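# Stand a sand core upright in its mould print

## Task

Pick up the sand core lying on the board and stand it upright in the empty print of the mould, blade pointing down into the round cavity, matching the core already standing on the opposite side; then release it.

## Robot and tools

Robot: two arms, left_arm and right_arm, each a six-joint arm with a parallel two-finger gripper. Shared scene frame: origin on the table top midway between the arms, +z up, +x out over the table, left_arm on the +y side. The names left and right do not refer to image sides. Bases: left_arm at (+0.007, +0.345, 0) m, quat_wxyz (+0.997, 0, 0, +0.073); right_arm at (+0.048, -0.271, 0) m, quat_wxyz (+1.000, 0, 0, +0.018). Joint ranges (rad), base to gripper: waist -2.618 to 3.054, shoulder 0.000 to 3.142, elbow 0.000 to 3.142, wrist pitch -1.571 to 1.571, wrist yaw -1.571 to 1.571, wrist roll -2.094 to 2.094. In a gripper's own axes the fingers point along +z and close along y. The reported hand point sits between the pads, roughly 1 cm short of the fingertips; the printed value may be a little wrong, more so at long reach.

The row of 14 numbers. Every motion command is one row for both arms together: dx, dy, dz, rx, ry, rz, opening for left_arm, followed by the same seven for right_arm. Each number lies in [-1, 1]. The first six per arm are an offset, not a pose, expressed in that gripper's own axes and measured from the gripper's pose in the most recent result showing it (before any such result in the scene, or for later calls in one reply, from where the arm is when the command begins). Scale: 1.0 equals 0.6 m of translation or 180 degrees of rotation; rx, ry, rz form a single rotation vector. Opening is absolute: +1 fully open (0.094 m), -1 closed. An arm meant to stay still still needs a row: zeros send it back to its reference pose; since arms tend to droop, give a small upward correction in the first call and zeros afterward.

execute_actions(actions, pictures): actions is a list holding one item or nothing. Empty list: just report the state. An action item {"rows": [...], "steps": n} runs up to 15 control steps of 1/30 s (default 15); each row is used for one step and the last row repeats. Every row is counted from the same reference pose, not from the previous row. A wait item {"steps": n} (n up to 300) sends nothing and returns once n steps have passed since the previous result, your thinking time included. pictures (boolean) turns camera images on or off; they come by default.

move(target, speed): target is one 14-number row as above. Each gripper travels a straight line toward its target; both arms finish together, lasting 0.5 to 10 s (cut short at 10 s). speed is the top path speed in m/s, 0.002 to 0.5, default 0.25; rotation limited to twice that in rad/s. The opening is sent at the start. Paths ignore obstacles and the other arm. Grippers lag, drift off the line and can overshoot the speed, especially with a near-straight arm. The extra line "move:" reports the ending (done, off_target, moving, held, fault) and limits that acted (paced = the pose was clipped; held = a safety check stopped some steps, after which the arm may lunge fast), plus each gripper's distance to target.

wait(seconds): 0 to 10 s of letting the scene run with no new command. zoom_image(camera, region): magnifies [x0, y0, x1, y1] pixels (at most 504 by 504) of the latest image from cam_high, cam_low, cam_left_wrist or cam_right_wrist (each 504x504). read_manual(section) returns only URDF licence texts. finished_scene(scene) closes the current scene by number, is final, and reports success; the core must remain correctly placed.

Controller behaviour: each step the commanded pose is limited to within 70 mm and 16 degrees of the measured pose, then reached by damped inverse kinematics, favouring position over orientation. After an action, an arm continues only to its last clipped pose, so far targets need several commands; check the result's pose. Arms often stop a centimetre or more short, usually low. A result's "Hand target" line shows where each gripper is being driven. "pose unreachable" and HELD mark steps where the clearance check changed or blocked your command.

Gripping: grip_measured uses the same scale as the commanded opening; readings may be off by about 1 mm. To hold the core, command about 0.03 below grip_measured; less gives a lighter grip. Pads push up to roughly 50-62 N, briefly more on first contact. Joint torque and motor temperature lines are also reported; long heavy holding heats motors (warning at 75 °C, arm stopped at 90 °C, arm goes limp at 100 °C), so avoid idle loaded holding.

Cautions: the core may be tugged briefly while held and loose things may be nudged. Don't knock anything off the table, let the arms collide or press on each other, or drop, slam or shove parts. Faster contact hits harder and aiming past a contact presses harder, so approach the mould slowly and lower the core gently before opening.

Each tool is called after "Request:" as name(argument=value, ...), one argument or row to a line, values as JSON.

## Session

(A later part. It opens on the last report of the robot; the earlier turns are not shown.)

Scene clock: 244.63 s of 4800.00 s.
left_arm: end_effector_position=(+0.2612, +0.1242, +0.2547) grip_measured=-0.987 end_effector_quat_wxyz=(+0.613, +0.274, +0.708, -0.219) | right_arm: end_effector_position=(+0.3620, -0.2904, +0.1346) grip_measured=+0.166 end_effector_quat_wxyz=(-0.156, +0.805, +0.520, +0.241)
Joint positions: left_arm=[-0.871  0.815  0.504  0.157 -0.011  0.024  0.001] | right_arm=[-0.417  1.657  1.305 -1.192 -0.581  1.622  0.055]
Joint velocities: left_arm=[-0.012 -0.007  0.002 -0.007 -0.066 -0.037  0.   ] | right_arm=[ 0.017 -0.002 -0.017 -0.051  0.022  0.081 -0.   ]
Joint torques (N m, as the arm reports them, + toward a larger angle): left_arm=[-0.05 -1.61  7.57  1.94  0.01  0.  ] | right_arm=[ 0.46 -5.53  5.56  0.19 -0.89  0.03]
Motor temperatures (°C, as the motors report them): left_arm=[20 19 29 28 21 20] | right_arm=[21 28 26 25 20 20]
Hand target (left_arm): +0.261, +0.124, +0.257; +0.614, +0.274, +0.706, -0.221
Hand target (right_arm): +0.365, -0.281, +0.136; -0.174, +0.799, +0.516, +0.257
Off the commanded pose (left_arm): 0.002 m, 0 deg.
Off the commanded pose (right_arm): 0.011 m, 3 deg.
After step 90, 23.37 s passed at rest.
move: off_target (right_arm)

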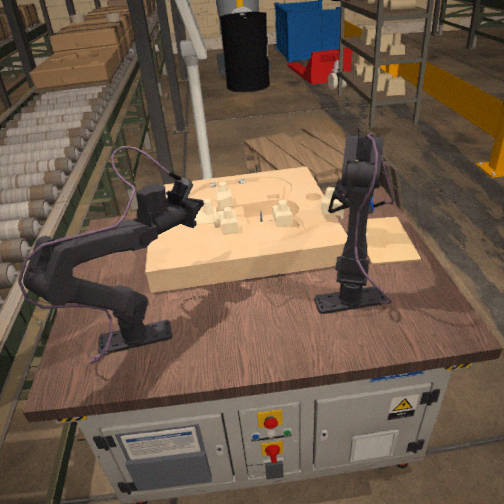

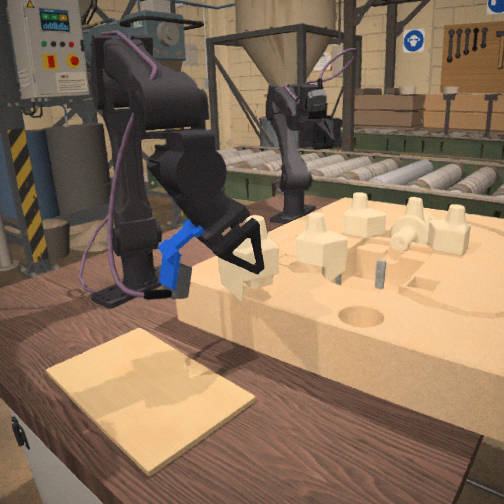

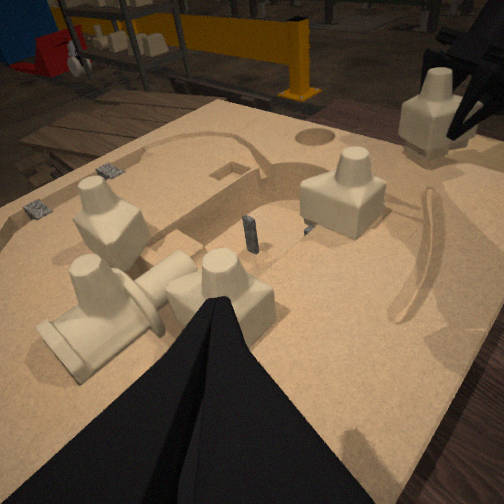

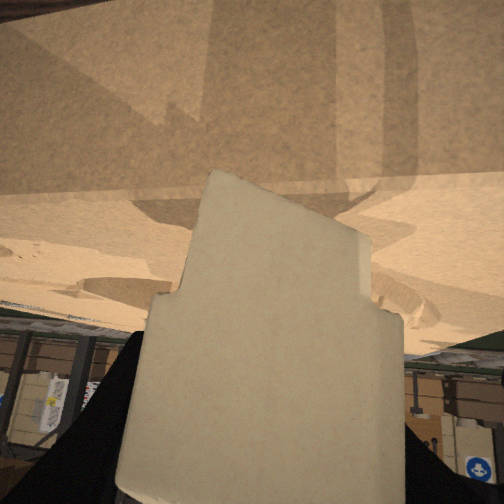

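Request:
execute_actions(
  actions=[
    {"rows": [[-0.003,0,0,0,-0.001,0,-1, 0.0141,-0.002,0.0084,0.003,0.0155,0.001,0.13],[-0.003,0,0,0,-0.001,0,-1, 0.0130,-0.002,0.0101,0.003,0.0155,0.001,0.13],[-0.003,0,0,0,-0.001,0,-1, 0.0118,-0.002,0.0119,0.003,0.0155,0.001,0.13],[-0.003,0,0,0,-0.001,0,-1, 0.0106,-0.002,0.0137,0.003,0.0155,0.001,0.13],[-0.003,0,0,0,-0.001,0,-1, 0.0094,-0.002,0.0155,0.003,0.0155,0.001,0.13],[-0.003,0,0,0,-0.001,0,-1, 0.0082,-0.002,0.0173,0.003,0.0155,0.001,0.13],[-0.003,0,0,0,-0.001,0,-1, 0.0071,-0.002,0.0190,0.003,0.0155,0.001,0.13],[-0.003,0,0,0,-0.001,0,-1, 0.0061,-0.002,0.0205,0.003,0.0155,0.001,0.13],[-0.003,0,0,0,-0.001,0,-1, 0.0053,-0.002,0.0218,0.003,0.0155,0.001,0.13],[-0.003,0,0,0,-0.001,0,-1, 0.0045,-0.002,0.0229,0.003,0.0155,0.001,0.13],[-0.003,0,0,0,-0.001,0,-1, 0.0038,-0.002,0.0240,0.003,0.0155,0.001,0.13],[-0.003,0,0,0,-0.001,0,-1, 0.0031,-0.002,0.0251,0.003,0.0155,0.001,0.13],[-0.003,0,0,0,-0.001,0,-1, 0.0023,-0.002,0.0263,0.003,0.0155,0.001,0.13],[-0.003,0,0,0,-0.001,0,-1, 0.0016,-0.002,0.0274,0.003,0.0155,0.001,0.13],[-0.003,0,0,0,-0.001,0,-1, 0.0009,-0.002,0.0285,0.003,0.0155,0.001,0.13]], "steps": 15},
  ],
  pictures=false,
)

Request:
wait(
  seconds=0.3,
)

Request:
zoom_image(
  camera="cam_low",
  region=[180, 200, 320, 340],
)

Request:
zoom_image(
  camera="cam_left_wrist",
  region=[364, 40, 504, 200],
)

Scene clock: 256.50 s of 4800.00 s.
left_arm: end_effector_position=(+0.2612, +0.1242, +0.2547) grip_measured=-0.987 end_effector_quat_wxyz=(+0.613, +0.274, +0.708, -0.219) | right_arm: end_effector_position=(+0.3600, -0.2895, +0.1222) grip_measured=+0.166 end_effector_quat_wxyz=(-0.157, +0.805, +0.519, +0.240)
Joint positions: left_arm=[-0.871  0.815  0.504  0.157 -0.011  0.024  0.001] | right_arm=[-0.417  1.657  1.256 -1.144 -0.582  1.624  0.055]
Joint velocities: left_arm=[-0.002 -0.007 -0.002  0.037 -0.007 -0.051 -0.   ] | right_arm=[ 0.002  0.017 -0.071  0.11  -0.051 -0.037 -0.001]
Joint torques (N m, as the arm reports them, + toward a larger angle): left_arm=[-0.03 -1.55  7.58  1.93 -0.03  0.  ] | right_arm=[ 0.41 -5.03  5.59  0.2  -0.86  0.02]
Motor temperatures (°C, as the motors report them): left_arm=[20 19 29 28 21 20] | right_arm=[21 28 26 24 20 20]
Hand target (left_arm): +0.261, +0.124, +0.256; +0.614, +0.274, +0.707, -0.220
Hand target (right_arm): +0.365, -0.281, +0.121; -0.172, +0.799, +0.516, +0.257
Off the commanded pose (left_arm): 0.002 m, 0 deg.
Off the commanded pose (right_arm): 0.010 m, 3 deg.
Steps of this call (steps 1 to 90: nothing new was sent; then 8.37 s passed at rest; steps 91 to 105: all 15 steps of this action). Readings (end_effector_position):
91: left_arm (+0.2612, +0.1242, +0.2547) | right_arm (+0.3623, -0.2906, +0.1346)
92: left_arm (+0.2612, +0.1242, +0.2547) | right_arm (+0.3625, -0.2907, +0.1346)
94: left_arm (+0.2612, +0.1242, +0.2547) | right_arm (+0.3629, -0.2907, +0.1334)
98: left_arm (+0.2612, +0.1242, +0.2547) | right_arm (+0.3608, -0.2899, +0.1278)
105: the state above

Scene clock: 256.80 s of 4800.00 s.
left_arm: end_effector_position=(+0.2612, +0.1242, +0.2547) grip_measured=-0.987 end_effector_quat_wxyz=(+0.613, +0.274, +0.708, -0.219) | right_arm: end_effector_position=(+0.3602, -0.2895, +0.1221) grip_measured=+0.166 end_effector_quat_wxyz=(-0.157, +0.805, +0.519, +0.241)
Joint positions: left_arm=[-0.871  0.815  0.504  0.157 -0.011  0.024  0.001] | right_arm=[-0.417  1.657  1.255 -1.143 -0.582  1.624  0.055]
Joint velocities: left_arm=[-0.002  0.002 -0.002  0.007 -0.022  0.066 -0.   ] | right_arm=[ 0.022 -0.007 -0.007 -0.037 -0.051 -0.051  0.   ]
Joint torques (N m, as the arm reports them, + toward a larger angle): left_arm=[ 0.05 -1.74  7.54  1.88  0.   -0.01] | right_arm=[ 0.53 -5.09  5.39  0.34 -0.85  0.02]
Motor temperatures (°C, as the motors report them): left_arm=[20 19 29 28 21 20] | right_arm=[21 28 26 24 20 20]
Hand target (left_arm): +0.261, +0.124, +0.256; +0.614, +0.274, +0.707, -0.220
Hand target (right_arm): +0.365, -0.281, +0.121; -0.172, +0.799, +0.516, +0.257
Off the commanded pose (left_arm): 0.002 m, 0 deg.
Off the commanded pose (right_arm): 0.010 m, 3 deg.
Steps of this call (steps 1 to 9: nothing new was sent). Readings (end_effector_position):
1: left_arm (+0.2612, +0.1242, +0.2547) | right_arm (+0.3601, -0.2895, +0.1221)
2: left_arm (+0.2612, +0.1242, +0.2547) | right_arm (+0.3602, -0.2895, +0.1221)
4: left_arm (+0.2612, +0.1242, +0.2547) | right_arm (+0.3602, -0.2895, +0.1221)
8: left_arm (+0.2612, +0.1242, +0.2547) | right_arm (+0.3602, -0.2895, +0.1221)
9: the state above

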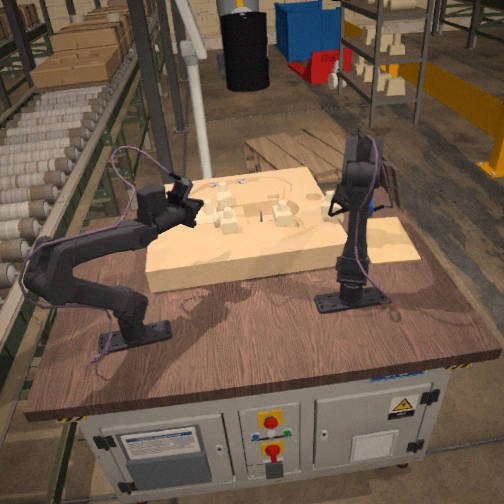

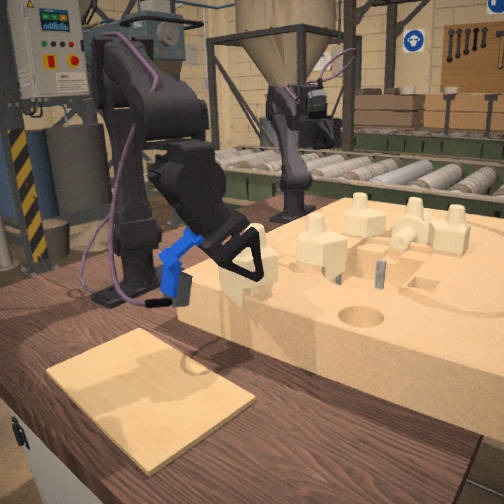

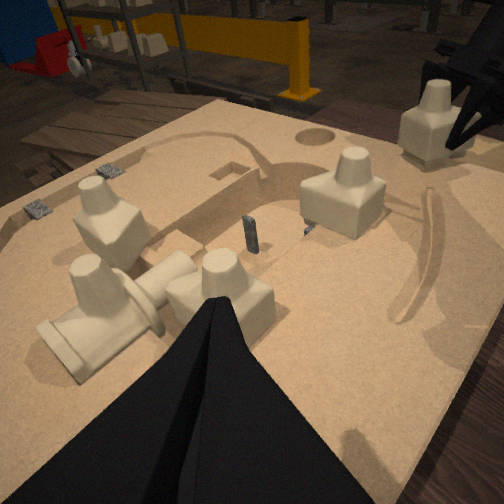

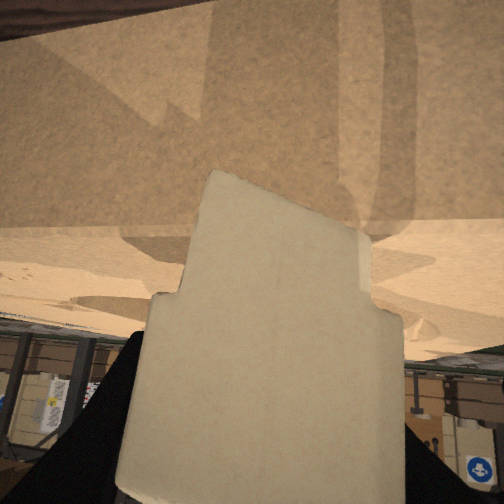

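Region (180, 200, 320, 340) of cam_low's 504x504 image, scaled by 3.600, with more detail than that image has.

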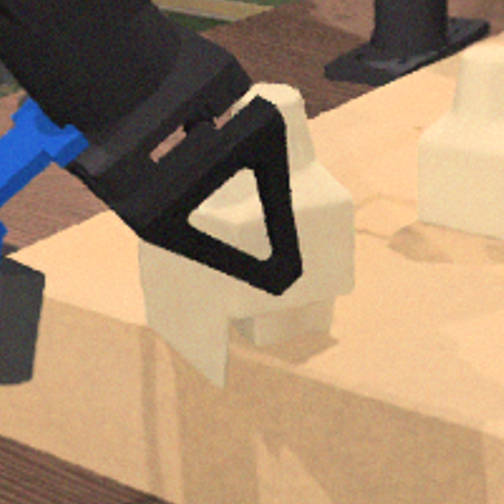

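Region (364, 40, 504, 200) of cam_left_wrist's 504x504 image, scaled by 3.150, with more detail than that image has; it fills the left 441 columns of this view, and the rest is white.

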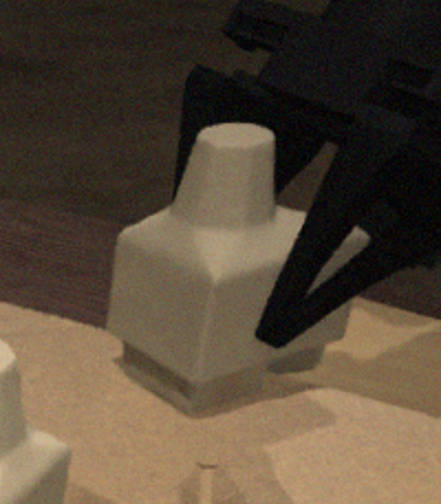

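Request:
execute_actions(
  actions=[],
)

Scene clock: 265.80 s of 4800.00 s.
left_arm: end_effector_position=(+0.2612, +0.1242, +0.2547) grip_measured=-0.987 end_effector_quat_wxyz=(+0.613, +0.274, +0.708, -0.219) | right_arm: end_effector_position=(+0.3602, -0.2895, +0.1221) grip_measured=+0.166 end_effector_quat_wxyz=(-0.157, +0.805, +0.519, +0.241)
Joint positions: left_arm=[-0.871  0.815  0.504  0.157 -0.011  0.024  0.001] | right_arm=[-0.417  1.657  1.255 -1.143 -0.582  1.624  0.055]
Joint velocities: left_arm=[-0.002 -0.022  0.002 -0.066 -0.037  0.037 -0.   ] | right_arm=[-0.002  0.022  0.002 -0.007 -0.007 -0.051 -0.   ]
Joint torques (N m, as the arm reports them, + toward a larger angle): left_arm=[ 0.03 -1.64  7.61  1.9  -0.01 -0.03] | right_arm=[ 0.43 -4.99  5.53  0.34 -0.85  0.02]
Motor temperatures (°C, as the motors report them): left_arm=[20 19 29 29 21 20] | right_arm=[21 28 26 24 20 20]
Hand target (left_arm): +0.261, +0.124, +0.256; +0.614, +0.274, +0.707, -0.220
Hand target (right_arm): +0.365, -0.281, +0.121; -0.172, +0.799, +0.516, +0.257
Off the commanded pose (left_arm): 0.002 m, 0 deg.
Off the commanded pose (right_arm): 0.010 m, 3 deg.
Steps of this call (steps 1 to 90: nothing new was sent; then 6.00 s passed at rest). Readings (end_effector_position):
1: left_arm (+0.2612, +0.1242, +0.2547) | right_arm (+0.3602, -0.2895, +0.1221)
2: left_arm (+0.2612, +0.1242, +0.2547) | right_arm (+0.3602, -0.2895, +0.1221)
4: left_arm (+0.2612, +0.1242, +0.2547) | right_arm (+0.3602, -0.2895, +0.1221)
8: left_arm (+0.2612, +0.1242, +0.2547) | right_arm (+0.3602, -0.2895, +0.1221)
90: the state above

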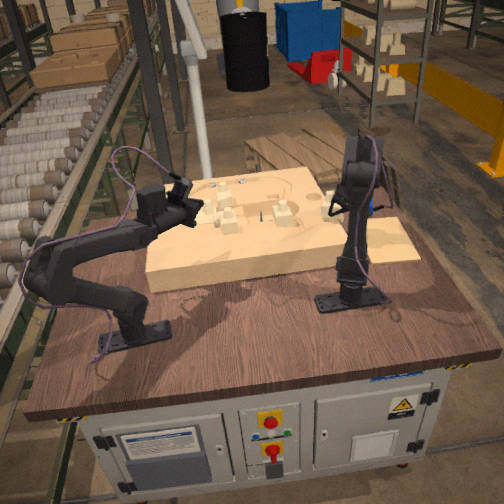

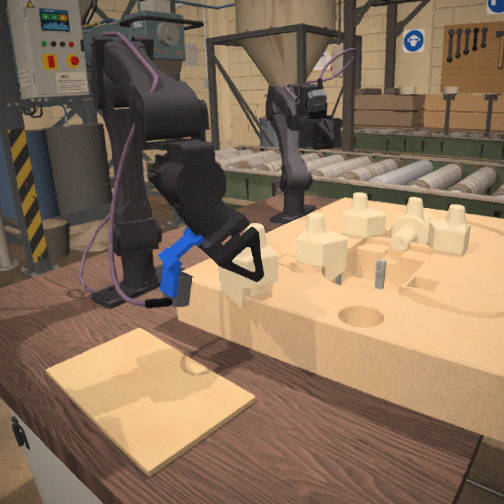

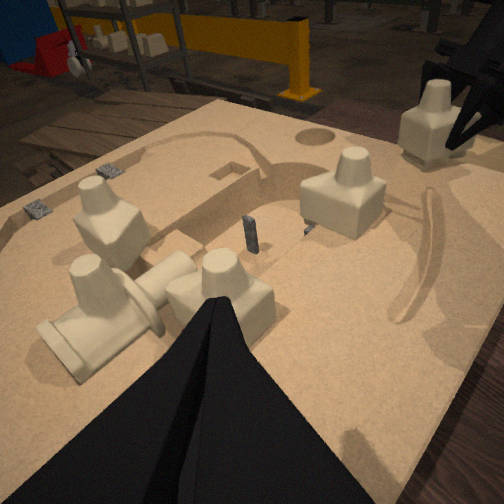

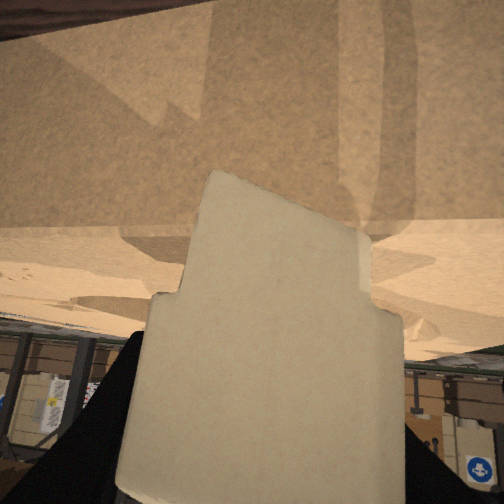

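Request:
zoom_image(
  camera="cam_low",
  region=[150, 190, 330, 340],
)

Request:
zoom_image(
  camera="cam_left_wrist",
  region=[370, 50, 504, 190],
)

Region (150, 190, 330, 340) of cam_low's 504x504 image, scaled by 2.800, with more detail than that image has.

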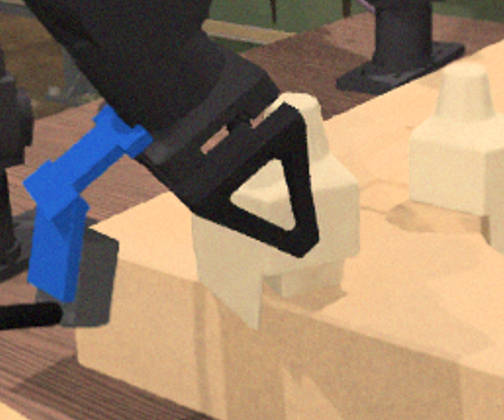

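Region (370, 50, 504, 190) of cam_left_wrist's 504x504 image, scaled by 3.600, with more detail than that image has; it fills the left 482 columns of this view, and the rest is white.

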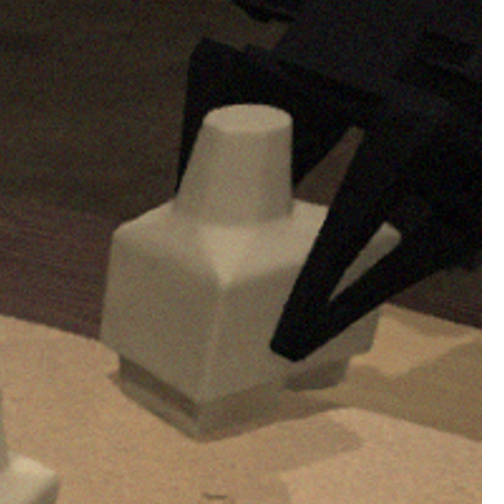

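Request:
execute_actions(
  actions=[
    {"rows": [[-0.003,0,0,0,-0.001,0,-1, 0.0115,0.0014,0.0095,0.0023,0.013,0,0.13],[-0.003,0,0,0,-0.001,0,-1, 0.0105,0.0012,0.0085,0.002,0.012,0,0.13],[-0.003,0,0,0,-0.001,0,-1, 0.0095,0.001,0.0075,0.0018,0.011,0,0.13],[-0.003,0,0,0,-0.001,0,-1, 0.0085,0.0009,0.0065,0.0016,0.01,0,0.13],[-0.003,0,0,0,-0.001,0,-1, 0.0075,0.0008,0.0055,0.0014,0.009,0,0.135],[-0.003,0,0,0,-0.001,0,-1, 0.0065,0.0007,0.0045,0.0012,0.008,0,0.14],[-0.003,0,0,0,-0.001,0,-1, 0.0055,0.0006,0.0035,0.001,0.007,0,0.145],[-0.003,0,0,0,-0.001,0,-1, 0.005,0.0005,0.003,0.001,0.006,0,0.15],[-0.003,0,0,0,-0.001,0,-1, 0.005,0.0005,0.003,0.001,0.006,0,0.155],[-0.003,0,0,0,-0.001,0,-1, 0.005,0.0005,0.003,0.001,0.006,0,0.16],[-0.003,0,0,0,-0.001,0,-1, 0.005,0.0005,0.003,0.001,0.006,0,0.17],[-0.003,0,0,0,-0.001,0,-1, 0.005,0.0005,0.003,0.001,0.006,0,0.18],[-0.003,0,0,0,-0.001,0,-1, 0.005,0.0005,0.003,0.001,0.006,0,0.19],[-0.003,0,0,0,-0.001,0,-1, 0.005,0.0005,0.003,0.001,0.006,0,0.21],[-0.003,0,0,0,-0.001,0,-1, 0.005,0.0005,0.003,0.001,0.006,0,0.23]], "steps": 15},
  ],
)

Scene clock: 279.50 s of 4800.00 s.
left_arm: end_effector_position=(+0.2612, +0.1242, +0.2547) grip_measured=-0.987 end_effector_quat_wxyz=(+0.613, +0.274, +0.708, -0.219) | right_arm: end_effector_position=(+0.3597, -0.2891, +0.1223) grip_measured=+0.220 end_effector_quat_wxyz=(-0.158, +0.805, +0.518, +0.241)
Joint positions: left_arm=[-0.871  0.815  0.504  0.157 -0.011  0.024  0.001] | right_arm=[-0.417  1.657  1.255 -1.145 -0.584  1.625  0.057]
Joint velocities: left_arm=[-0.002 -0.007  0.002 -0.051 -0.022 -0.037  0.001] | right_arm=[-0.002  0.012 -0.007  0.022  0.022  0.066  0.017]
Joint torques (N m, as the arm reports them, + toward a larger angle): left_arm=[ 0.08 -1.74  7.66  1.91  0.   -0.01] | right_arm=[ 0.11 -5.64  6.12  0.26 -0.44 -0.04]
Motor temperatures (°C, as the motors report them): left_arm=[20 19 29 29 21 20] | right_arm=[21 28 26 23 21 20]
Hand target (left_arm): +0.261, +0.124, +0.256; +0.614, +0.274, +0.707, -0.220
Hand target (right_arm): +0.362, -0.286, +0.122; -0.163, +0.803, +0.518, +0.248
Off the commanded pose (left_arm): 0.002 m, 0 deg.
Off the commanded pose (right_arm): 0.003 m, 1 deg.
Steps of this call (steps 1 to 90: nothing new was sent; then 10.20 s passed at rest; steps 91 to 105: all 15 steps of this action). Readings (end_effector_position):
91: left_arm (+0.2612, +0.1242, +0.2547) | right_arm (+0.3602, -0.2895, +0.1221)
92: left_arm (+0.2612, +0.1242, +0.2547) | right_arm (+0.3602, -0.2895, +0.1221)
94: left_arm (+0.2612, +0.1242, +0.2547) | right_arm (+0.3602, -0.2895, +0.1221)
98: left_arm (+0.2612, +0.1242, +0.2547) | right_arm (+0.3602, -0.2895, +0.1221)
105: the state above

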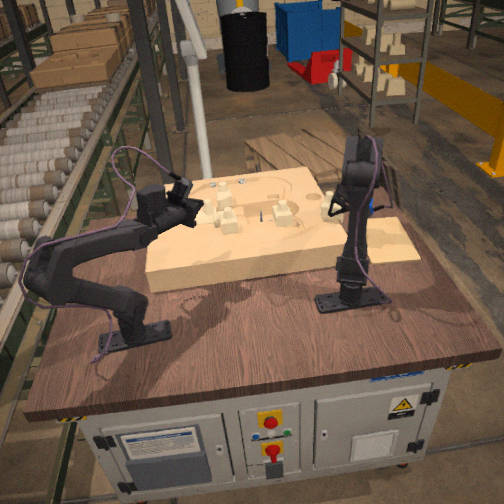

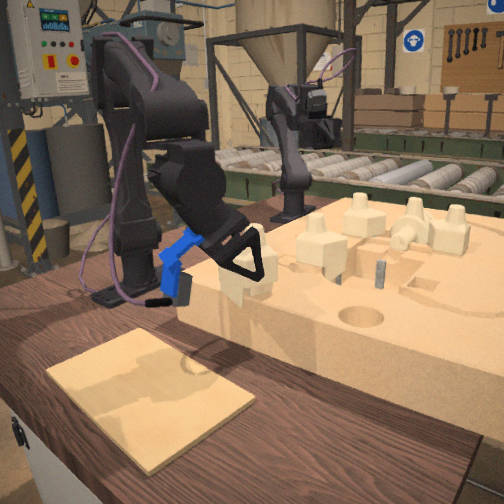

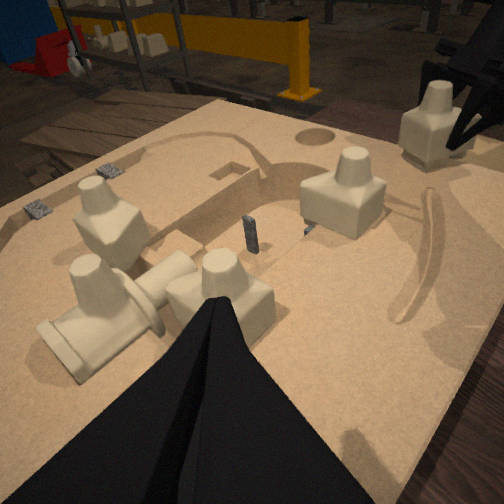

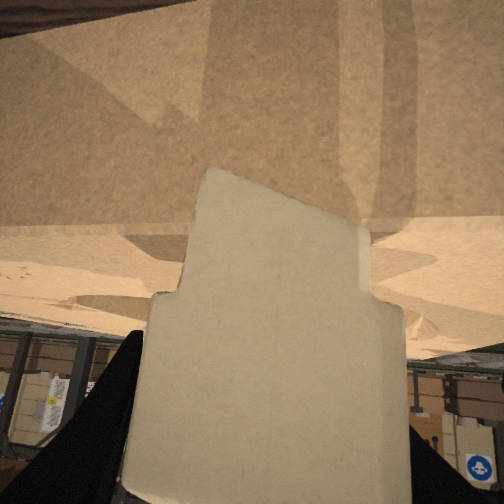

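Request:
move(
  target=[-0.003,0,0,0,-0.001,0,-1, 0.012,0,-0.15,0,0.006,0,1],
  speed=0.12,
)

Scene clock: 289.73 s of 4800.00 s.
left_arm: end_effector_position=(+0.2612, +0.1242, +0.2547) grip_measured=-0.987 end_effector_quat_wxyz=(+0.613, +0.274, +0.708, -0.219) | right_arm: end_effector_position=(+0.3392, -0.3262, +0.1979) grip_measured=+1.000 end_effector_quat_wxyz=(-0.162, +0.804, +0.516, +0.245)
Joint positions: left_arm=[-0.871  0.815  0.504  0.157 -0.011  0.024  0.001] | right_arm=[-0.569  1.673  1.568 -1.545 -0.592  1.444  0.094]
Joint velocities: left_arm=[-0.007 -0.037 -0.002  0.007 -0.081 -0.037 -0.   ] | right_arm=[-0.007 -0.017 -0.002 -0.037 -0.007  0.037  0.   ]
Joint torques (N m, as the arm reports them, + toward a larger angle): left_arm=[ 0.05 -1.7   7.67  1.91 -0.01 -0.04] | right_arm=[-0.49 -4.79  7.91 -0.14 -0.47 -0.12]
Motor temperatures (°C, as the motors report them): left_arm=[20 19 29 29 21 20] | right_arm=[21 28 26 23 20 20]
Hand target (left_arm): +0.261, +0.124, +0.256; +0.614, +0.274, +0.707, -0.220
Hand target (right_arm): +0.342, -0.328, +0.202; -0.164, +0.803, +0.516, +0.250
Off the commanded pose (left_arm): 0.002 m, 0 deg.
Off the commanded pose (right_arm): 0.005 m, 0 deg.
After step 90, 5.90 s passed at rest.
move: done

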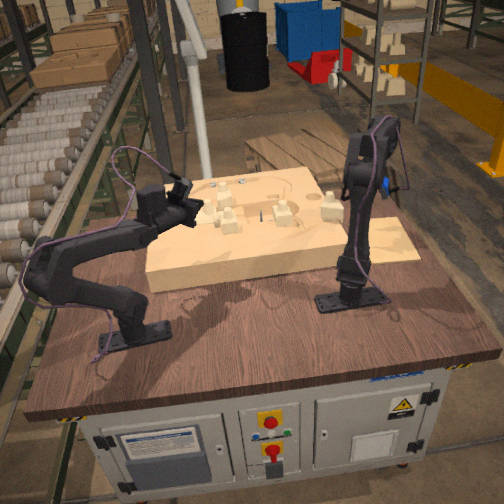

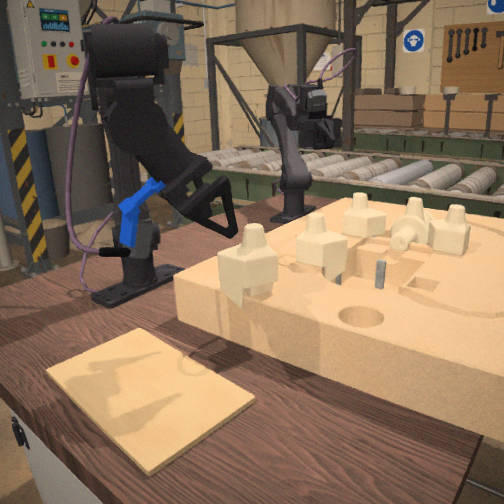

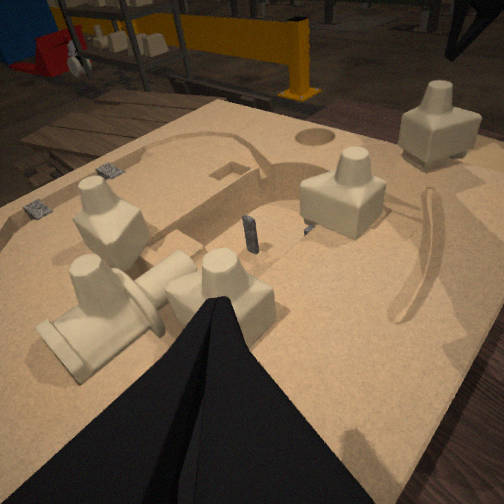

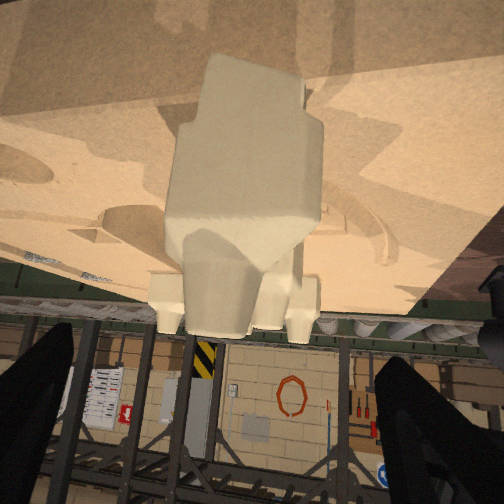

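Request:
move(
  target=[-0.003,0,0,0,-0.001,0,-1, 0.002,0.003,-0.005,0,0,-0.99,1],
  speed=0.5,
)

Scene clock: 295.90 s of 4800.00 s.
left_arm: end_effector_position=(+0.2612, +0.1242, +0.2547) grip_measured=-0.987 end_effector_quat_wxyz=(+0.613, +0.274, +0.708, -0.219) | right_arm: end_effector_position=(+0.3371, -0.3284, +0.1961) grip_measured=+1.000 end_effector_quat_wxyz=(+0.233, -0.502, +0.817, +0.164)
Joint positions: left_arm=[-0.871  0.815  0.504  0.157 -0.011  0.024  0.001] | right_arm=[-0.569  1.673  1.568 -1.548 -0.573 -1.658  0.094]
Joint velocities: left_arm=[-0.007 -0.012 -0.002 -0.051 -0.022  0.022  0.   ] | right_arm=[-0.012  0.007  0.012  0.066  0.051 -0.007  0.   ]
Joint torques (N m, as the arm reports them, + toward a larger angle): left_arm=[-0.03 -1.65  7.65  1.92 -0.02 -0.03] | right_arm=[-0.21 -5.33  7.57 -0.1  -0.58 -0.12]
Motor temperatures (°C, as the motors report them): left_arm=[20 19 29 30 21 20] | right_arm=[21 28 26 23 20 20]
Hand target (left_arm): +0.261, +0.124, +0.256; +0.614, +0.274, +0.707, -0.220
Hand target (right_arm): +0.340, -0.328, +0.201; +0.243, -0.504, +0.812, +0.166
Off the commanded pose (left_arm): 0.002 m, 0 deg.
Off the commanded pose (right_arm): 0.006 m, 1 deg.
move: done

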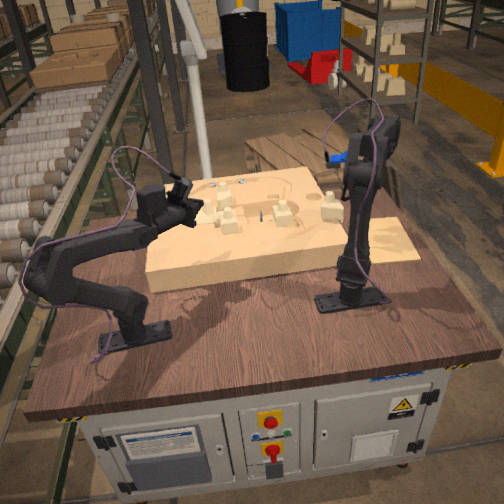

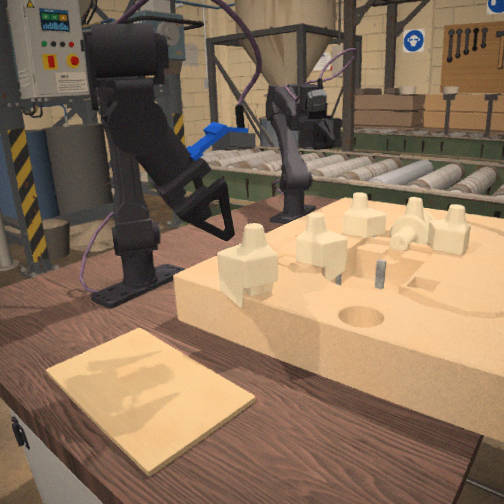

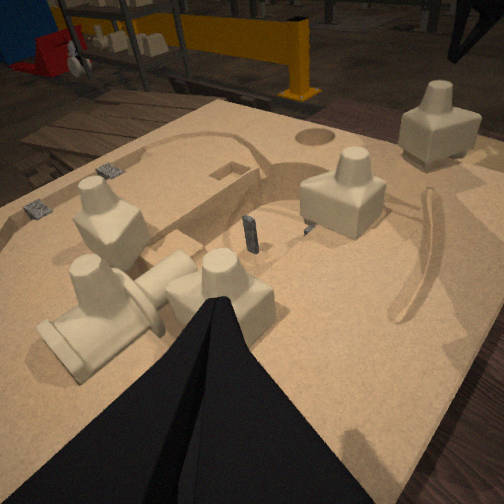

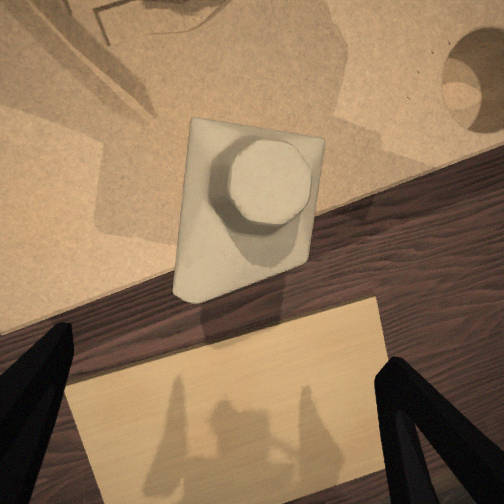

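Request:
zoom_image(
  camera="cam_low",
  region=[190, 170, 350, 320],
)

Region (190, 170, 350, 320) of cam_low's 504x504 image, scaled by 3.150, with more detail than that image has; it fills the top 472 rows of this view, and the rest is white.

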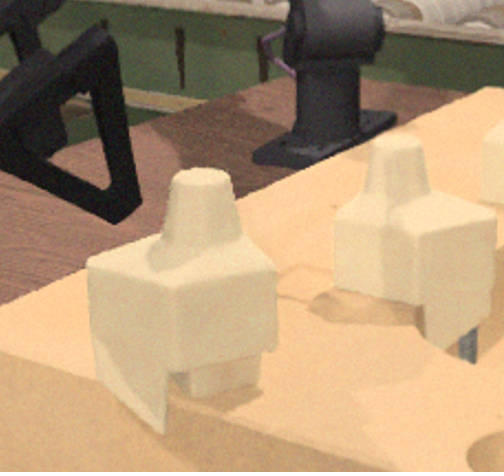

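Request:
move(
  target=[-0.003,0,0,0,-0.001,0,-1, -0.0067,-0.0093,0.138,0.003,-0.008,-0.018,1],
  speed=0.1,
)

Scene clock: 319.73 s of 4800.00 s.
left_arm: end_effector_position=(+0.2612, +0.1242, +0.2547) grip_measured=-0.987 end_effector_quat_wxyz=(+0.613, +0.274, +0.708, -0.219) | right_arm: end_effector_position=(+0.3640, -0.2948, +0.1251) grip_measured=+1.000 end_effector_quat_wxyz=(+0.239, -0.524, +0.803, +0.151)
Joint positions: left_arm=[-0.871  0.815  0.504  0.157 -0.011  0.024  0.001] | right_arm=[-0.424  1.673  1.288 -1.161 -0.572 -1.536  0.094]
Joint velocities: left_arm=[ 0.002  0.007 -0.002  0.007  0.037 -0.051  0.   ] | right_arm=[-0.022  0.002  0.012 -0.007  0.037  0.095  0.   ]
Joint torques (N m, as the arm reports them, + toward a larger angle): left_arm=[ 0.08 -1.81  7.64  1.93 -0.02  0.03] | right_arm=[ 0.42 -7.38  4.85  0.17 -0.63  0.  ]
Motor temperatures (°C, as the motors report them): left_arm=[20 19 29 30 21 20] | right_arm=[21 28 27 22 20 20]
Hand target (left_arm): +0.261, +0.124, +0.256; +0.614, +0.274, +0.707, -0.220
Hand target (right_arm): +0.362, -0.287, +0.128; +0.249, -0.522, +0.800, +0.159
Off the commanded pose (left_arm): 0.002 m, 0 deg.
Off the commanded pose (right_arm): 0.010 m, 2 deg.
After step 90, 19.40 s passed at rest.
move: done

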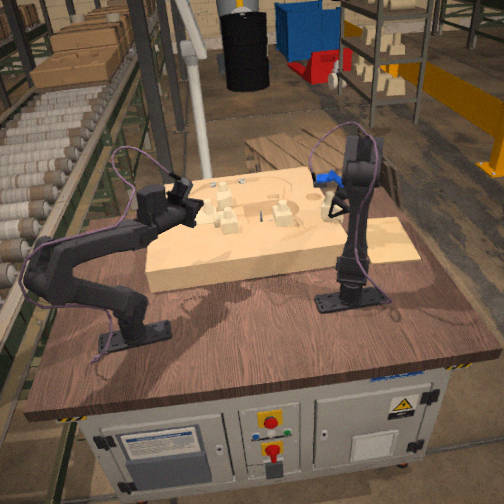

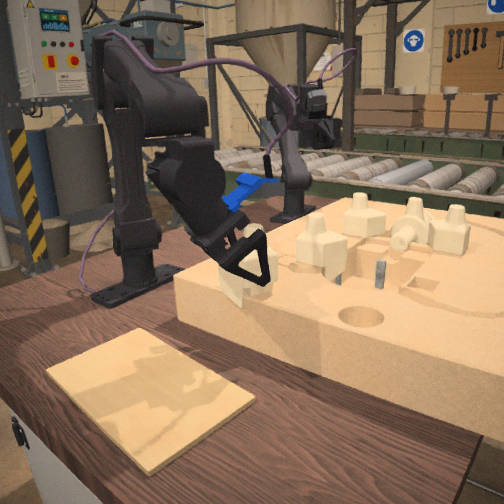

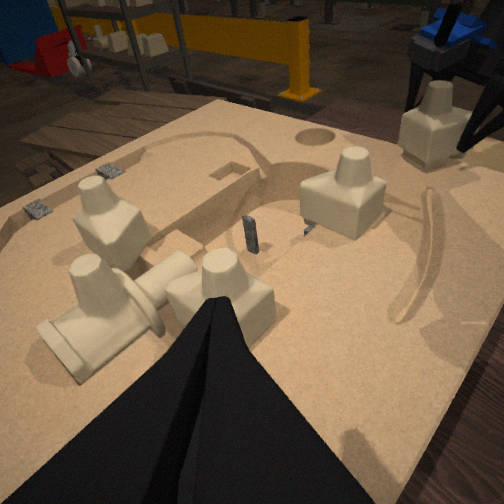

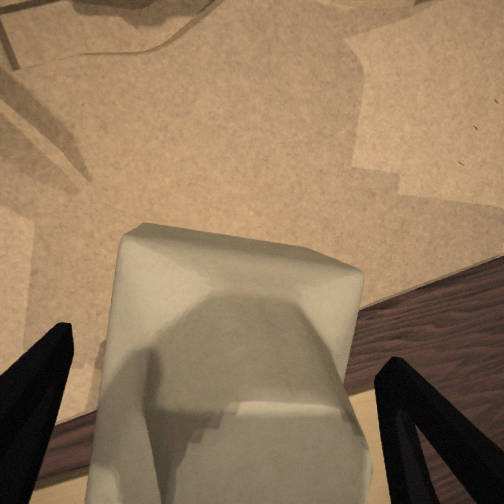

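Request:
zoom_image(
  camera="cam_low",
  region=[170, 150, 340, 320],
)

Request:
zoom_image(
  camera="cam_left_wrist",
  region=[344, 0, 504, 180],
)

Region (170, 150, 340, 320) of cam_low's 504x504 image, scaled by 2.965, with more detail than that image has.

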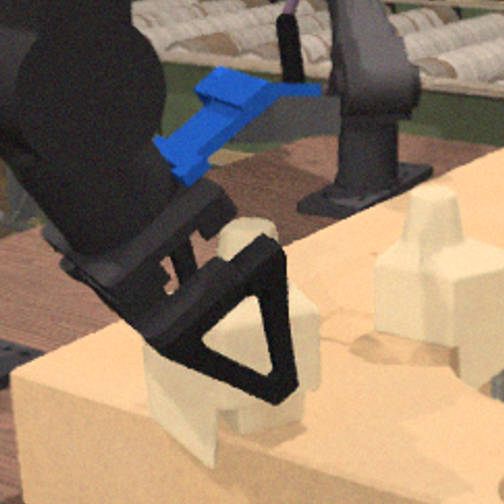

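Region (344, 0, 504, 180) of cam_left_wrist's 504x504 image, scaled by 2.800, with more detail than that image has.

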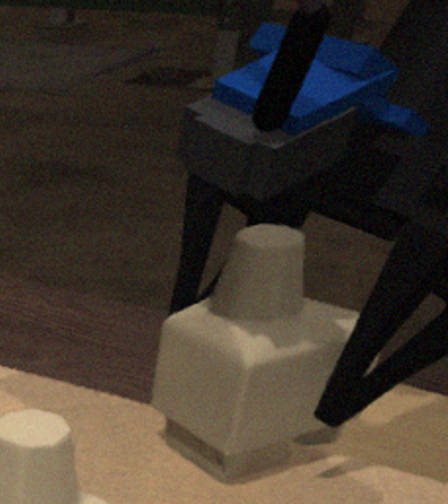

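Request:
execute_actions(
  actions=[
    {"rows": [[-0.003,0,0,0,-0.001,0,-1, -0.013,0.010,0.0008,0,-0.008,0,1],[-0.003,0,0,0,-0.001,0,-1, -0.0133,0.0108,0.0004,0,-0.008,0,0.97],[-0.003,0,0,0,-0.001,0,-1, -0.0136,0.0116,0.0,0,-0.008,0,0.94],[-0.003,0,0,0,-0.001,0,-1, -0.0139,0.0124,-0.0005,0,-0.008,0,0.91],[-0.003,0,0,0,-0.001,0,-1, -0.0142,0.0132,-0.001,0,-0.008,0,0.88],[-0.003,0,0,0,-0.001,0,-1, -0.0145,0.014,-0.0015,0,-0.008,0,0.85],[-0.003,0,0,0,-0.001,0,-1, -0.0148,0.0148,-0.002,0,-0.008,0,0.82],[-0.003,0,0,0,-0.001,0,-1, -0.0151,0.0156,-0.0025,0,-0.008,0,0.79],[-0.003,0,0,0,-0.001,0,-1, -0.0154,0.0164,-0.003,0,-0.008,0,0.76],[-0.003,0,0,0,-0.001,0,-1, -0.0157,0.0172,-0.0035,0,-0.008,0,0.73],[-0.003,0,0,0,-0.001,0,-1, -0.016,0.018,-0.004,0,-0.008,0,0.70],[-0.003,0,0,0,-0.001,0,-1, -0.0163,0.0193,-0.0045,0,-0.008,0,0.67]], "steps": 15},
  ],
  pictures=false,
)

Scene clock: 339.23 s of 4800.00 s.
left_arm: end_effector_position=(+0.2612, +0.1242, +0.2547) grip_measured=-0.987 end_effector_quat_wxyz=(+0.613, +0.274, +0.708, -0.219) | right_arm: end_effector_position=(+0.3616, -0.2938, +0.1279) grip_measured=+0.672 end_effector_quat_wxyz=(+0.242, -0.524, +0.804, +0.147)
Joint positions: left_arm=[-0.871  0.815  0.504  0.157 -0.011  0.024  0.001] | right_arm=[-0.424  1.651  1.276 -1.157 -0.572 -1.531  0.079]
Joint velocities: left_arm=[-0.012 -0.002 -0.002  0.051 -0.051  0.081  0.001] | right_arm=[ 0.022 -0.046 -0.002 -0.037 -0.007 -0.051 -0.002]
Joint torques (N m, as the arm reports them, + toward a larger angle): left_arm=[-0.09 -1.66  7.64  1.94 -0.05  0.  ] | right_arm=[ 0.59 -7.71  4.69  0.1  -0.59  0.05]
Motor temperatures (°C, as the motors report them): left_arm=[20 19 29 31 21 20] | right_arm=[21 29 26 22 20 20]
Hand target (left_arm): +0.261, +0.124, +0.256; +0.614, +0.274, +0.707, -0.220
Hand target (right_arm): +0.356, -0.284, +0.132; +0.249, -0.522, +0.800, +0.158
Off the commanded pose (left_arm): 0.002 m, 0 deg.
Off the commanded pose (right_arm): 0.012 m, 2 deg.
Steps of this call (steps 1 to 90: nothing new was sent; then 16.00 s passed at rest; steps 91 to 105: all 15 steps of this action). Readings (end_effector_position):
91: left_arm (+0.2612, +0.1242, +0.2547) | right_arm (+0.3644, -0.2950, +0.1251)
92: left_arm (+0.2612, +0.1242, +0.2547) | right_arm (+0.3645, -0.2950, +0.1251)
94: left_arm (+0.2612, +0.1242, +0.2547) | right_arm (+0.3645, -0.2950, +0.1251)
98: left_arm (+0.2612, +0.1242, +0.2547) | right_arm (+0.3643, -0.2950, +0.1253)
105: the state above

Request:
execute_actions(
  actions=[],
)

Scene clock: 341.13 s of 4800.00 s.
left_arm: end_effector_position=(+0.2612, +0.1242, +0.2547) grip_measured=-0.987 end_effector_quat_wxyz=(+0.613, +0.274, +0.708, -0.219) | right_arm: end_effector_position=(+0.3616, -0.2938, +0.1281) grip_measured=+0.672 end_effector_quat_wxyz=(+0.242, -0.524, +0.804, +0.147)
Joint positions: left_arm=[-0.871  0.815  0.504  0.157 -0.011  0.024  0.001] | right_arm=[-0.424  1.65   1.276 -1.157 -0.572 -1.531  0.079]
Joint velocities: left_arm=[-0.017  0.022 -0.007  0.007 -0.007 -0.037 -0.001] | right_arm=[-0.007 -0.007 -0.002 -0.022 -0.007  0.066  0.   ]
Joint torques (N m, as the arm reports them, + toward a larger angle): left_arm=[ 0.02 -1.79  7.69  1.91 -0.03  0.  ] | right_arm=[ 0.66 -7.75  4.77  0.11 -0.58  0.04]
Motor temperatures (°C, as the motors report them): left_arm=[20 19 29 31 21 20] | right_arm=[21 30 26 22 20 20]
Hand target (left_arm): +0.261, +0.124, +0.256; +0.614, +0.274, +0.707, -0.220
Hand target (right_arm): +0.356, -0.284, +0.132; +0.248, -0.522, +0.800, +0.158
Off the commanded pose (left_arm): 0.002 m, 0 deg.
Off the commanded pose (right_arm): 0.012 m, 2 deg.
Steps of this call (steps 1 to 57: nothing new was sent). Readings (end_effector_position):
1: left_arm (+0.2612, +0.1242, +0.2547) | right_arm (+0.3616, -0.2938, +0.1281)
2: left_arm (+0.2612, +0.1242, +0.2547) | right_arm (+0.3616, -0.2938, +0.1281)
4: left_arm (+0.2612, +0.1242, +0.2547) | right_arm (+0.3616, -0.2938, +0.1281)
8: left_arm (+0.2612, +0.1242, +0.2547) | right_arm (+0.3616, -0.2938, +0.1281)
57: the state above

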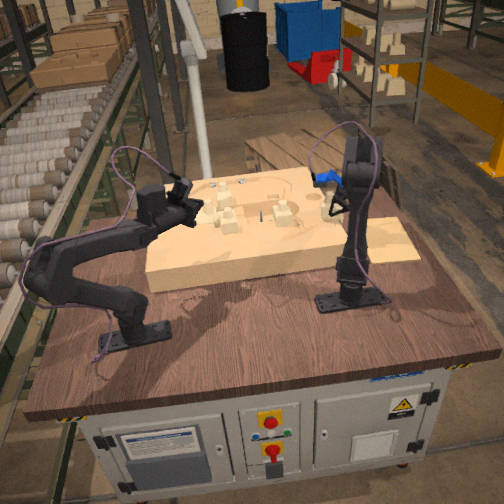

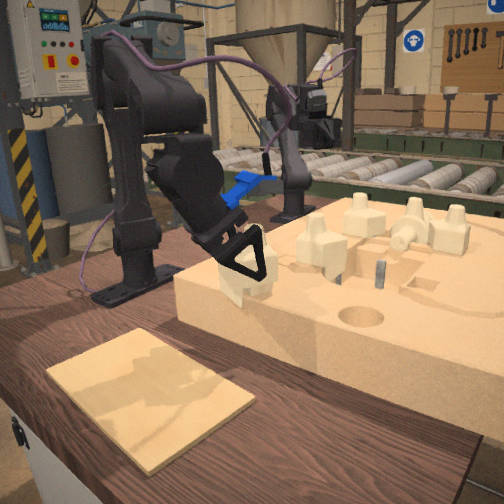

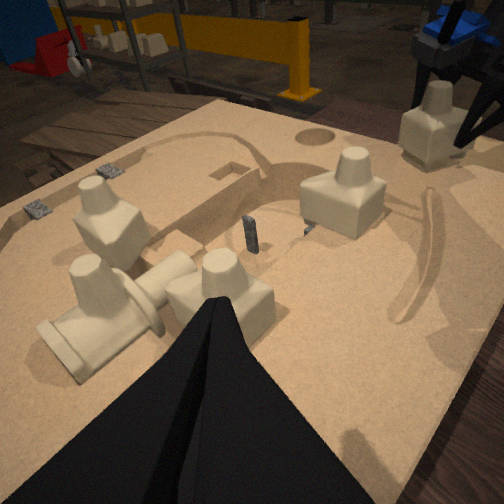

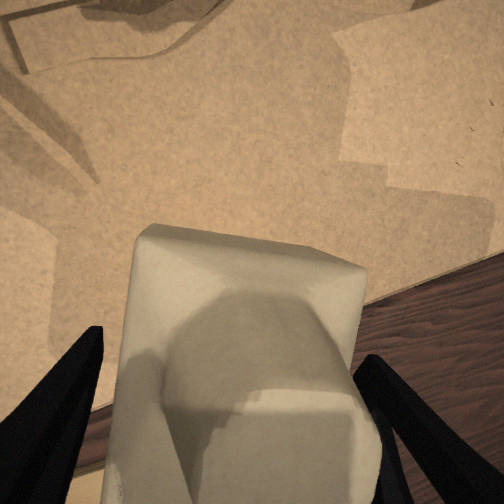

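Request:
execute_actions(
  actions=[
    {"rows": [[-0.003,0,0,0,-0.001,0,-1, -0.0134,0.015,0.0002,-0.0034,-0.008,0.0007,0.65],[-0.003,0,0,0,-0.001,0,-1, -0.0131,0.015,0.0007,-0.0034,-0.008,0.0007,0.62],[-0.003,0,0,0,-0.001,0,-1, -0.0128,0.015,0.0012,-0.0034,-0.008,0.0007,0.59],[-0.003,0,0,0,-0.001,0,-1, -0.0125,0.015,0.0017,-0.0034,-0.008,0.0007,0.56],[-0.003,0,0,0,-0.001,0,-1, -0.0122,0.015,0.0022,-0.0034,-0.008,0.0007,0.53],[-0.003,0,0,0,-0.001,0,-1, -0.0119,0.015,0.0027,-0.0034,-0.008,0.0007,0.50],[-0.003,0,0,0,-0.001,0,-1, -0.0115,0.015,0.0032,-0.0034,-0.008,0.0007,0.47],[-0.003,0,0,0,-0.001,0,-1, -0.0112,0.015,0.0037,-0.0034,-0.008,0.0007,0.44],[-0.003,0,0,0,-0.001,0,-1, -0.0108,0.015,0.0041,-0.0034,-0.008,0.0007,0.42],[-0.003,0,0,0,-0.001,0,-1, -0.0105,0.015,0.0045,-0.0034,-0.008,0.0007,0.40]], "steps": 15},
  ],
)

Scene clock: 353.87 s of 4800.00 s.
left_arm: end_effector_position=(+0.2612, +0.1242, +0.2547) grip_measured=-0.987 end_effector_quat_wxyz=(+0.613, +0.274, +0.708, -0.219) | right_arm: end_effector_position=(+0.3590, -0.2927, +0.1248) grip_measured=+0.402 end_effector_quat_wxyz=(+0.239, -0.522, +0.804, +0.151)
Joint positions: left_arm=[-0.871  0.815  0.504  0.157 -0.011  0.024  0.001] | right_arm=[-0.424  1.65   1.263 -1.155 -0.573 -1.531  0.066]
Joint velocities: left_arm=[-0.012 -0.007  0.002  0.037  0.007 -0.081  0.   ] | right_arm=[-0.007 -0.012 -0.046 -0.095 -0.022  0.037 -0.   ]
Joint torques (N m, as the arm reports them, + toward a larger angle): left_arm=[-0.07 -1.66  7.68  1.93 -0.01  0.01] | right_arm=[ 0.6  -7.79  4.95  0.18 -0.65  0.04]
Motor temperatures (°C, as the motors report them): left_arm=[20 19 29 31 21 20] | right_arm=[21 30 25 21 20 20]
Hand target (left_arm): +0.261, +0.124, +0.256; +0.614, +0.274, +0.707, -0.220
Hand target (right_arm): +0.356, -0.284, +0.129; +0.249, -0.522, +0.800, +0.158
Off the commanded pose (left_arm): 0.002 m, 0 deg.
Off the commanded pose (right_arm): 0.010 m, 1 deg.
Steps of this call (steps 1 to 90: nothing new was sent; then 9.23 s passed at rest; steps 91 to 105: all 15 steps of this action). Readings (end_effector_position):
91: left_arm (+0.2612, +0.1242, +0.2547) | right_arm (+0.3616, -0.2938, +0.1281)
92: left_arm (+0.2612, +0.1242, +0.2547) | right_arm (+0.3616, -0.2938, +0.1281)
94: left_arm (+0.2612, +0.1242, +0.2547) | right_arm (+0.3616, -0.2938, +0.1281)
98: left_arm (+0.2612, +0.1242, +0.2547) | right_arm (+0.3616, -0.2938, +0.1281)
105: the state above

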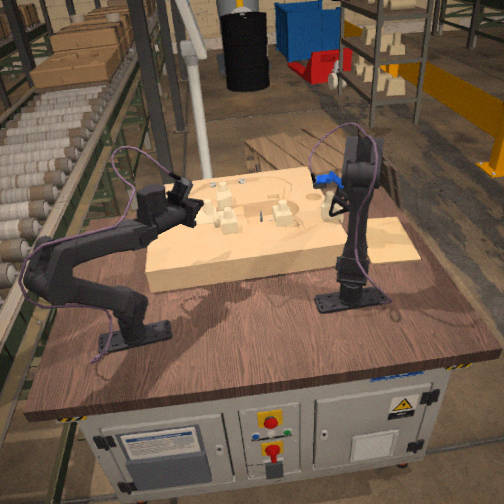

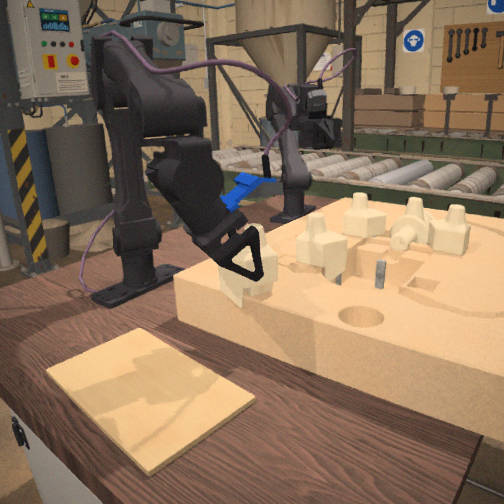

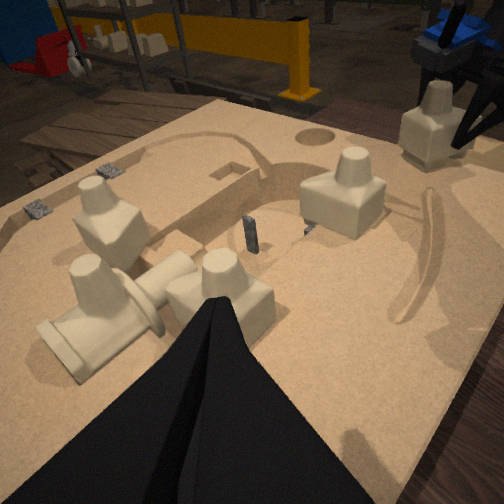

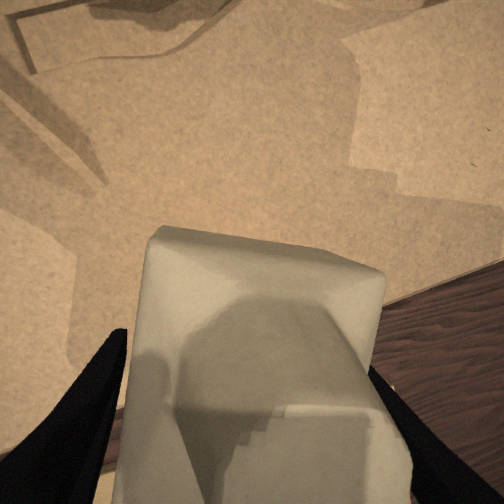

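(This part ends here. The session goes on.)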